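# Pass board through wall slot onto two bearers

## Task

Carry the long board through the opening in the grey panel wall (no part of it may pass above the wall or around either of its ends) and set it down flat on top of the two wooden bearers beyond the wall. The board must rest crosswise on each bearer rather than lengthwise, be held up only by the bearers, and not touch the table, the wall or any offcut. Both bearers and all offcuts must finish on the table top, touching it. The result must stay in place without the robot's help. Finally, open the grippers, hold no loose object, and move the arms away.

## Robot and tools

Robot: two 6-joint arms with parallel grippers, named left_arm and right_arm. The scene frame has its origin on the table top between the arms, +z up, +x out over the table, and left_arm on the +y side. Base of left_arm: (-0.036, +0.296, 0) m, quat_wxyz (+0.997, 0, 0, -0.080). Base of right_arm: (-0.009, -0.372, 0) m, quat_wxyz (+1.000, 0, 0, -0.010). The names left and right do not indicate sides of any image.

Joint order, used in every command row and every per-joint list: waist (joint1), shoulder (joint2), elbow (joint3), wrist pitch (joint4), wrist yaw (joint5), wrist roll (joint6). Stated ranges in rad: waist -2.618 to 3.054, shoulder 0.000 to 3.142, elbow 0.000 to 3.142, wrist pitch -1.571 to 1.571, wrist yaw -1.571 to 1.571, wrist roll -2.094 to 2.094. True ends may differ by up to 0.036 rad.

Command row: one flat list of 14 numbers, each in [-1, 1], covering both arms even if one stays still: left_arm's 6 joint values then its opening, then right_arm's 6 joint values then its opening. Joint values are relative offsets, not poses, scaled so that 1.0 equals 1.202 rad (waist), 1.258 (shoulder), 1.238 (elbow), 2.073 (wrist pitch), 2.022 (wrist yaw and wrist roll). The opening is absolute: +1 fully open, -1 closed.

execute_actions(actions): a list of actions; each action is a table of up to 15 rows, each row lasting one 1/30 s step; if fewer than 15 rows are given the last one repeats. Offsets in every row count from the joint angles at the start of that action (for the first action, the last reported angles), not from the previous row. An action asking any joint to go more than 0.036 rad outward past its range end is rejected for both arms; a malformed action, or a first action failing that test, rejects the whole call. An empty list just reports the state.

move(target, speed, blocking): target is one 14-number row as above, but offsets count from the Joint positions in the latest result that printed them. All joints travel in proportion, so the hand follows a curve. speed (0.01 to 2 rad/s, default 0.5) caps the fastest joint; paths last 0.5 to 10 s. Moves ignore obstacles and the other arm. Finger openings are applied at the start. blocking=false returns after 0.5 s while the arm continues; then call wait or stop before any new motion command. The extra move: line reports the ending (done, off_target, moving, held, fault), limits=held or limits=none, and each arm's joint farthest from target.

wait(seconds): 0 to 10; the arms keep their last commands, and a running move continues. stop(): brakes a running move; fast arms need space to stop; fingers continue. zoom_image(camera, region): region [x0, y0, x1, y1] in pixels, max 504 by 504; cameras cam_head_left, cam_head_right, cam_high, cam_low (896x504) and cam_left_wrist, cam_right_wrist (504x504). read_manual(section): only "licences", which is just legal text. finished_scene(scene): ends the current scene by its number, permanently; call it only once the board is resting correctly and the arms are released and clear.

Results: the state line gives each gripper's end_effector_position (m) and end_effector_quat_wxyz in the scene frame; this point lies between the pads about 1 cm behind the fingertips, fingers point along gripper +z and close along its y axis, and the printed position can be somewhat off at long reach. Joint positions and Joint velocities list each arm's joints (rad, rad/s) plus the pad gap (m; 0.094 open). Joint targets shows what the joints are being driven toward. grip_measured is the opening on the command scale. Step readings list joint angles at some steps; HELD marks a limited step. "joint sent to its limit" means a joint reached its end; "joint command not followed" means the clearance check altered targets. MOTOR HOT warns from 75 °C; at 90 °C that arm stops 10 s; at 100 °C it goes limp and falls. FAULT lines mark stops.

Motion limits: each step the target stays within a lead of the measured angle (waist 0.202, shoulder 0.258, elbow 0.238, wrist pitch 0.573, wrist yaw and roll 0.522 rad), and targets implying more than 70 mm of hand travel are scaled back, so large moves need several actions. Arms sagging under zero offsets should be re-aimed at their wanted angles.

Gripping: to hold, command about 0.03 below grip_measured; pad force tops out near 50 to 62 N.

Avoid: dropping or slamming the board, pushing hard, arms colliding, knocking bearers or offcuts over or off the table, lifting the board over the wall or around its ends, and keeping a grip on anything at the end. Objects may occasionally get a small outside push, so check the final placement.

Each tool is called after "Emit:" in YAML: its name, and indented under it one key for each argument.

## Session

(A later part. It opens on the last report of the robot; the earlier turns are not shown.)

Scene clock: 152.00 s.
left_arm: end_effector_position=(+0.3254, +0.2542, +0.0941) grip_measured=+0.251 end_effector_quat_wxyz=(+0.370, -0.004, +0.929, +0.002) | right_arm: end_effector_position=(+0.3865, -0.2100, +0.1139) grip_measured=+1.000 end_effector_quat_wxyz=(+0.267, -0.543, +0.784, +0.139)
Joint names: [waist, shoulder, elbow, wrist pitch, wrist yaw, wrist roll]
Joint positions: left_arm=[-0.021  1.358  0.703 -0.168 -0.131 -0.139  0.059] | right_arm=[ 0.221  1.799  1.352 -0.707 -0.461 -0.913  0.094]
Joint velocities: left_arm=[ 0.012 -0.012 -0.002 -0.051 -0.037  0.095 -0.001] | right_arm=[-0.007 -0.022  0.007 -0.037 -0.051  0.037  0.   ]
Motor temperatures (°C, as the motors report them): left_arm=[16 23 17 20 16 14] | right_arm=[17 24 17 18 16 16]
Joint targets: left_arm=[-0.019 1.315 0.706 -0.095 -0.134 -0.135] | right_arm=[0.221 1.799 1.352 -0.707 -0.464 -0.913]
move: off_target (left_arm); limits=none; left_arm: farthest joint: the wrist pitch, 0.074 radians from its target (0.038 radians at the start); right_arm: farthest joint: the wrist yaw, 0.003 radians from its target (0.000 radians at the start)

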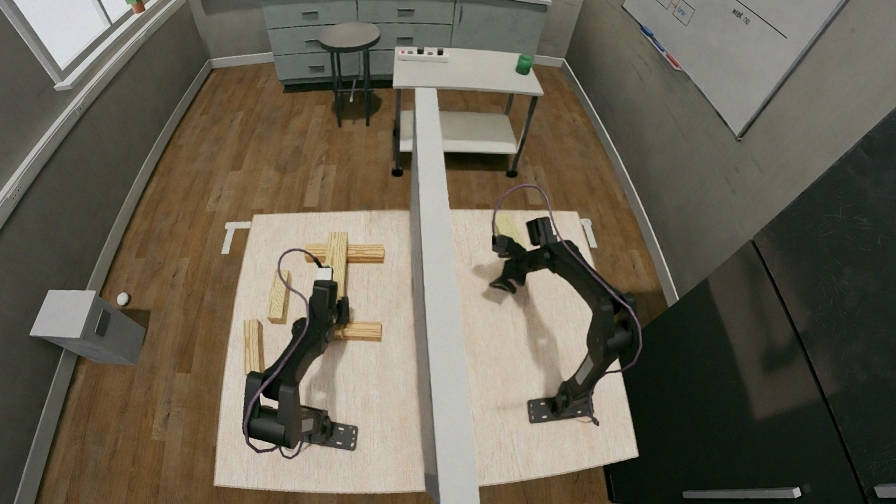

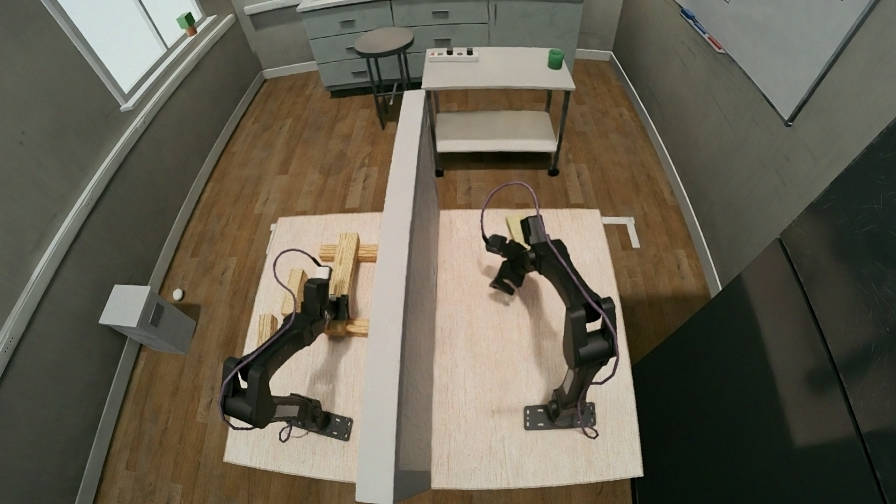

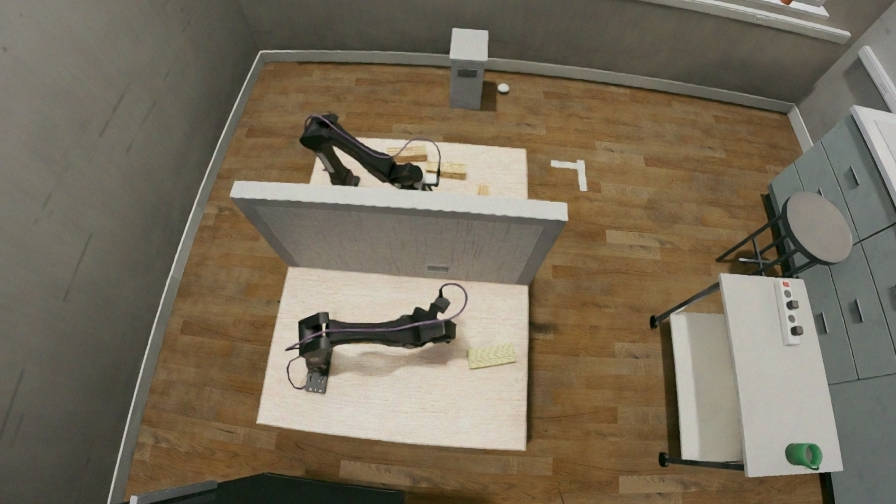

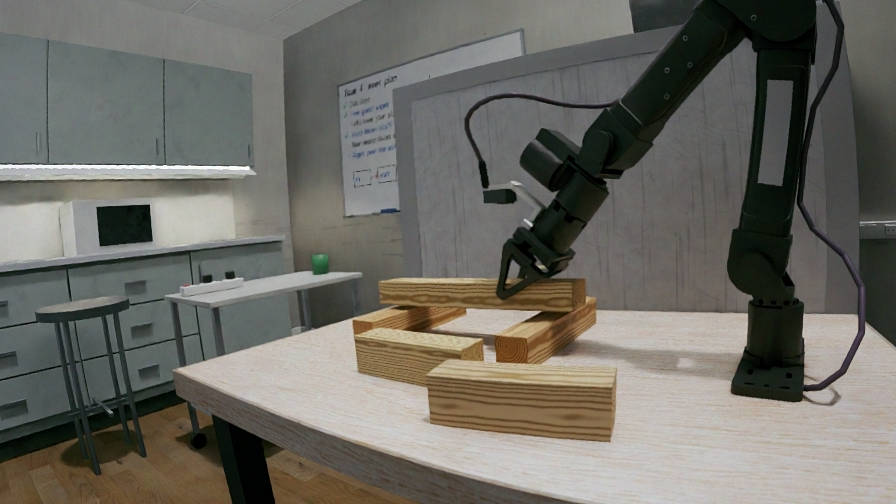

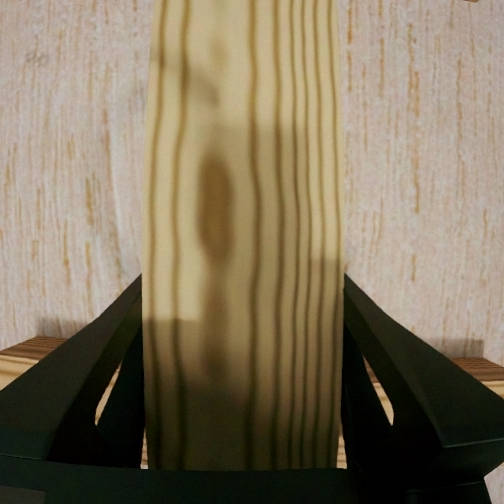

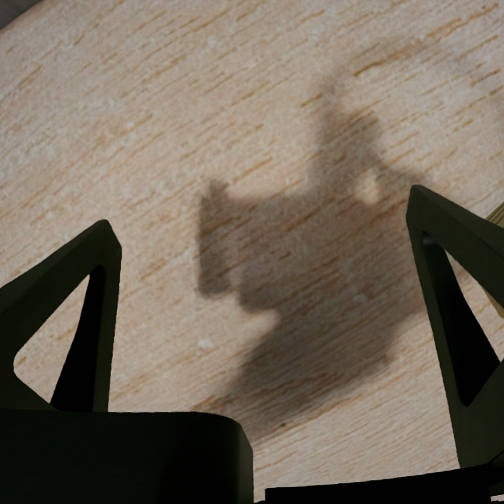

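Emit:
move:
  target: [-0.01, -0.089, -0.109, 0.073, 0.0, 0.0, 0.1, 0, 0, 0, 0, 0, 0, 1]
  speed: 0.3

Scene clock: 153.13 s.
left_arm: end_effector_position=(+0.3084, +0.2567, +0.0859) grip_measured=+0.251 end_effector_quat_wxyz=(+0.389, -0.006, +0.921, -0.004) | right_arm: end_effector_position=(+0.3867, -0.2105, +0.1137) grip_measured=+1.000 end_effector_quat_wxyz=(+0.267, -0.543, +0.784, +0.137)
Joint names: [waist, shoulder, elbow, wrist pitch, wrist yaw, wrist roll]
Joint positions: left_arm=[-0.021  1.279  0.58  -0.08  -0.128 -0.14   0.059] | right_arm=[ 0.221  1.799  1.352 -0.707 -0.457 -0.913  0.094]
Joint velocities: left_arm=[-0.007 -0.017  0.007 -0.066 -0.007  0.037 -0.   ] | right_arm=[ 0.012 -0.007 -0.002 -0.007  0.007 -0.022  0.   ]
Motor temperatures (°C, as the motors report them): left_arm=[16 22 17 20 16 14] | right_arm=[17 24 17 18 16 16]
Joint targets: left_arm=[-0.033 1.246 0.568 -0.017 -0.131 -0.139] | right_arm=[0.221 1.799 1.352 -0.707 -0.461 -0.913]
move: off_target (left_arm); limits=none; left_arm: farthest joint: the wrist pitch, 0.063 radians from its target (0.152 radians at the start); right_arm: farthest joint: the wrist yaw, 0.004 radians from its target (0.000 radians at the start)

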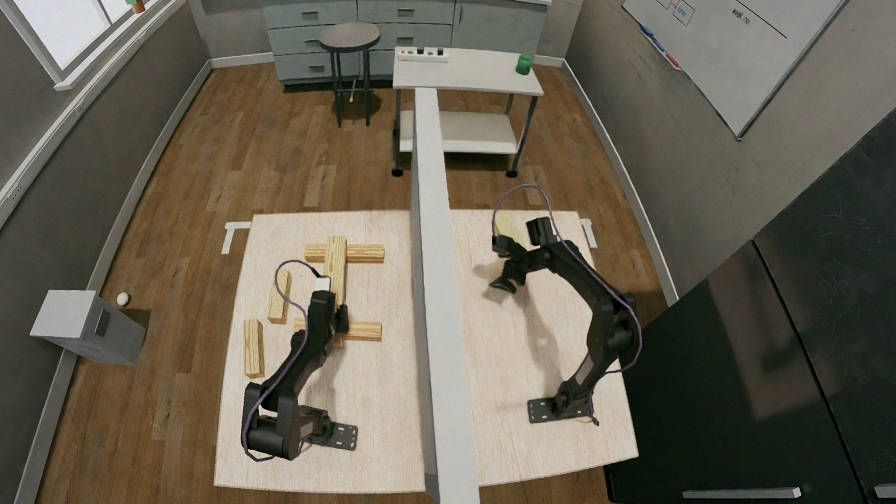

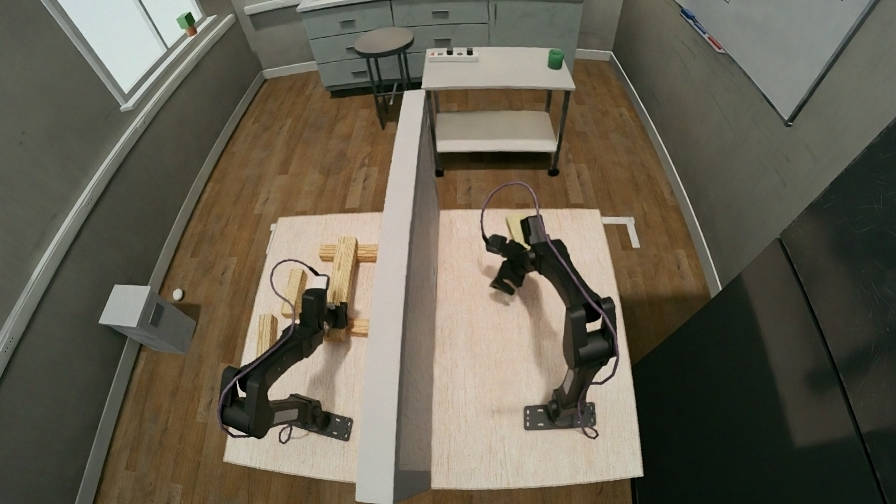

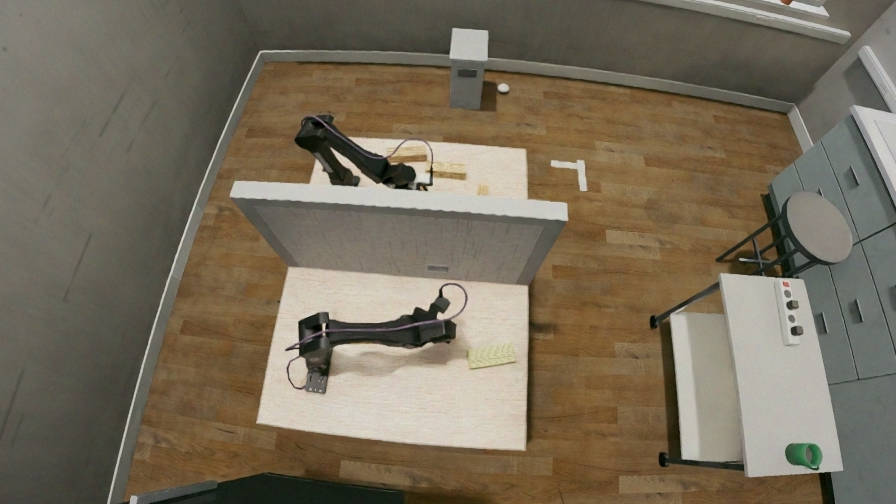

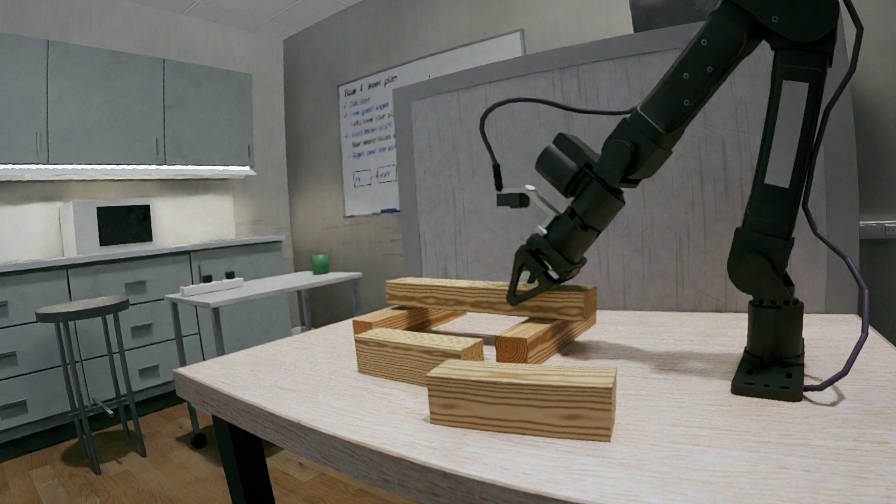

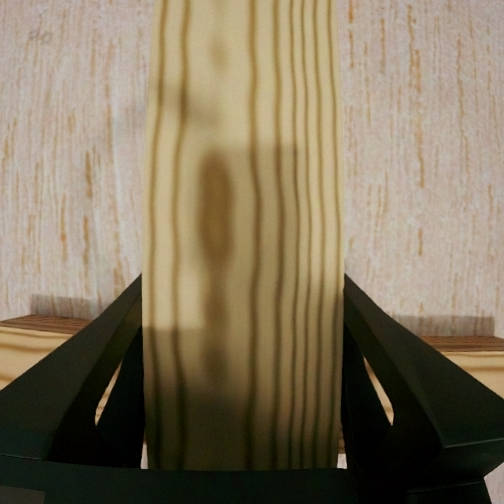

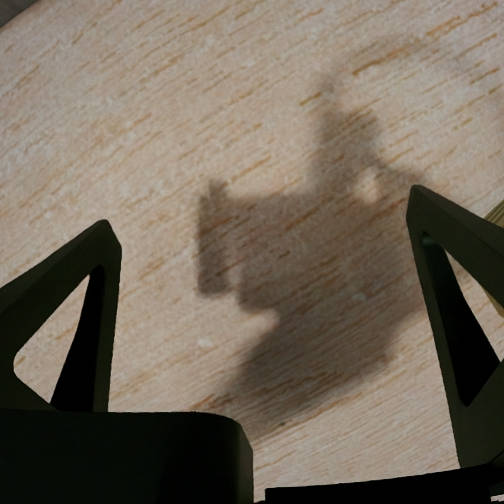

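Emit:
execute_actions:
  actions:
    - [[0, 0, 0, 0, 0, 0, 1, 0, 0, 0, 0, 0, 0, 1]]
    - [[0, -0.12, 0, 0, 0, 0, 1, 0, 0, 0, 0, 0, 0, 1]]
    - [[0, -0.12, 0, 0, 0, 0, 1, 0, 0, 0, 0, 0, 0, 1]]

Scene clock: 154.77 s.
left_arm: end_effector_position=(+0.3051, +0.2573, +0.1751) grip_measured=+1.000 end_effector_quat_wxyz=(+0.512, -0.015, +0.858, -0.028) | right_arm: end_effector_position=(+0.3873, -0.2120, +0.1130) grip_measured=+1.000 end_effector_quat_wxyz=(+0.265, -0.543, +0.786, +0.133)
Joint names: [waist, shoulder, elbow, wrist pitch, wrist yaw, wrist roll]
Joint positions: left_arm=[-0.021  1.002  0.57  -0.065 -0.127 -0.14   0.094] | right_arm=[ 0.221  1.799  1.352 -0.707 -0.448 -0.913  0.094]
Joint velocities: left_arm=[-0.007  0.007 -0.012 -0.095  0.022  0.051  0.   ] | right_arm=[-0.012  0.002  0.012 -0.007  0.007  0.007  0.   ]
Motor temperatures (°C, as the motors report them): left_arm=[16 22 17 21 16 14] | right_arm=[17 24 17 18 16 16]
Joint targets: left_arm=[-0.021 0.990 0.575 -0.073 -0.127 -0.140] | right_arm=[0.221 1.799 1.352 -0.707 -0.451 -0.913]
Step readings (joint positions; steps 1 to 15: 1st action; 16 to 30: 2nd action; 31 to 45: 3rd action):
0: left_arm=[-0.021 1.279 0.580 -0.080 -0.128 -0.140] | right_arm=[0.221 1.799 1.352 -0.707 -0.457 -0.913]
1: left_arm=[-0.021 1.279 0.580 -0.081 -0.128 -0.140] | right_arm=[0.221 1.799 1.352 -0.707 -0.457 -0.913]
2: left_arm=[-0.021 1.279 0.580 -0.081 -0.128 -0.140] | right_arm=[0.221 1.799 1.352 -0.707 -0.456 -0.913]
4: left_arm=[-0.021 1.279 0.580 -0.081 -0.128 -0.140] | right_arm=[0.221 1.799 1.352 -0.707 -0.456 -0.913]
8: left_arm=[-0.021 1.279 0.580 -0.081 -0.128 -0.140] | right_arm=[0.221 1.799 1.352 -0.707 -0.455 -0.913]
15: left_arm=[-0.021 1.279 0.580 -0.081 -0.128 -0.140] | right_arm=[0.221 1.799 1.352 -0.707 -0.454 -0.913]
16: left_arm=[-0.021 1.264 0.579 -0.085 -0.128 -0.140] | right_arm=[0.221 1.799 1.352 -0.707 -0.454 -0.913]
17: left_arm=[-0.021 1.233 0.575 -0.094 -0.128 -0.140] | right_arm=[0.221 1.799 1.352 -0.707 -0.453 -0.913]
19: left_arm=[-0.021 1.171 0.575 -0.089 -0.128 -0.140] | right_arm=[0.221 1.799 1.352 -0.707 -0.452 -0.913]
23: left_arm=[-0.021 1.141 0.575 -0.071 -0.128 -0.140] | right_arm=[0.221 1.799 1.352 -0.707 -0.451 -0.913]
30: left_arm=[-0.021 1.141 0.575 -0.073 -0.128 -0.140] | right_arm=[0.221 1.799 1.352 -0.707 -0.451 -0.913]
31: left_arm=[-0.021 1.126 0.574 -0.077 -0.127 -0.140] | right_arm=[0.221 1.799 1.352 -0.707 -0.451 -0.913]
32: left_arm=[-0.021 1.094 0.571 -0.087 -0.127 -0.140] | right_arm=[0.221 1.799 1.352 -0.707 -0.450 -0.913]
34: left_arm=[-0.021 1.033 0.570 -0.081 -0.127 -0.140] | right_arm=[0.221 1.799 1.352 -0.707 -0.449 -0.913]
38: left_arm=[-0.021 1.002 0.570 -0.064 -0.127 -0.140] | right_arm=[0.221 1.799 1.352 -0.707 -0.448 -0.913]
45: Joint positions above

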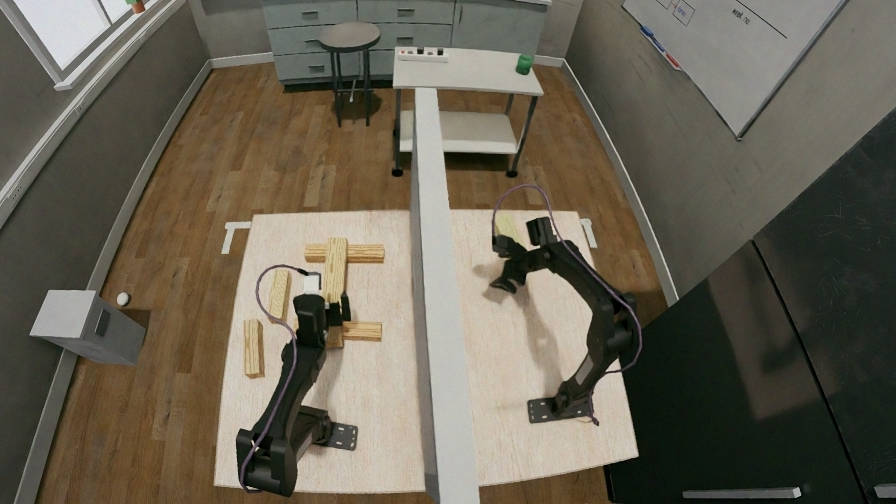

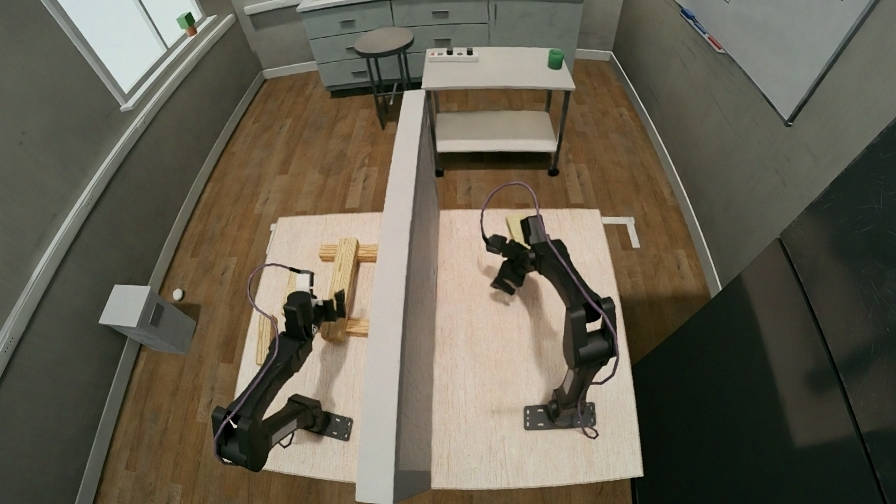

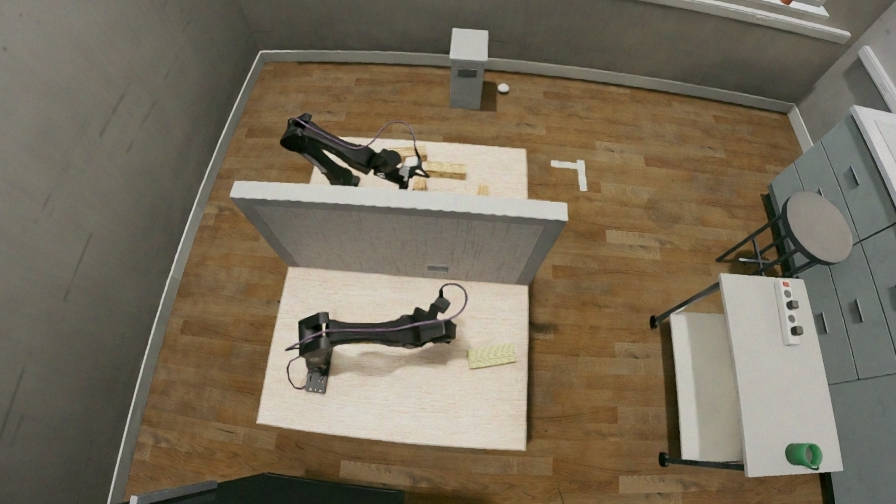

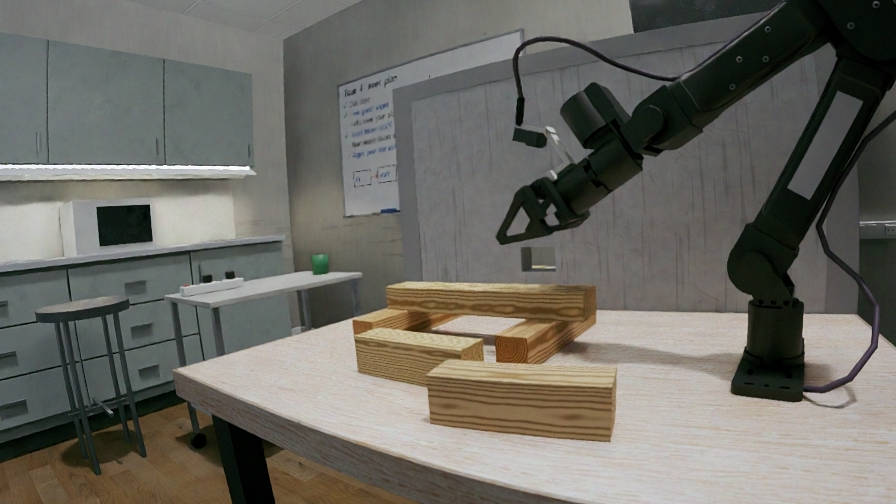

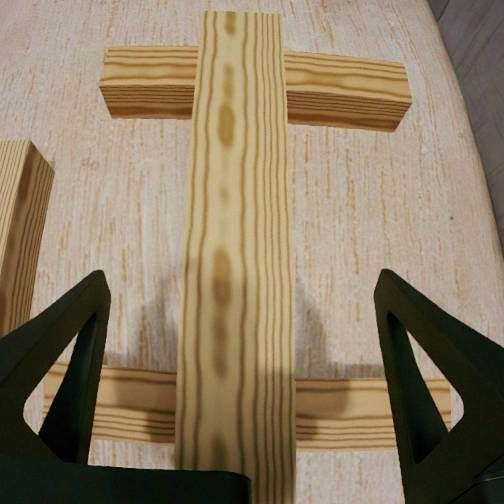

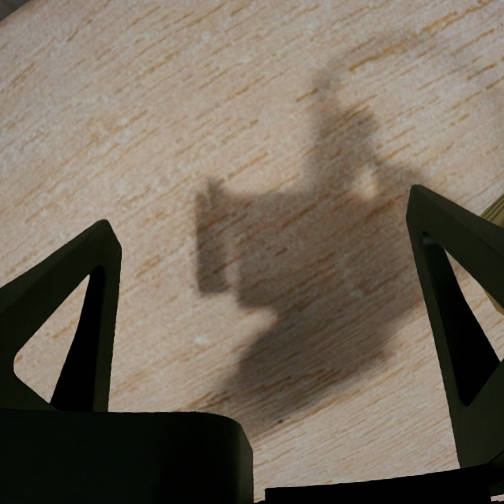

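The board lies flat across both bearers, the robot is clear. Ending scene 1.

Emit:
finished_scene:
  scene: 1

The scene is finished: the task was done.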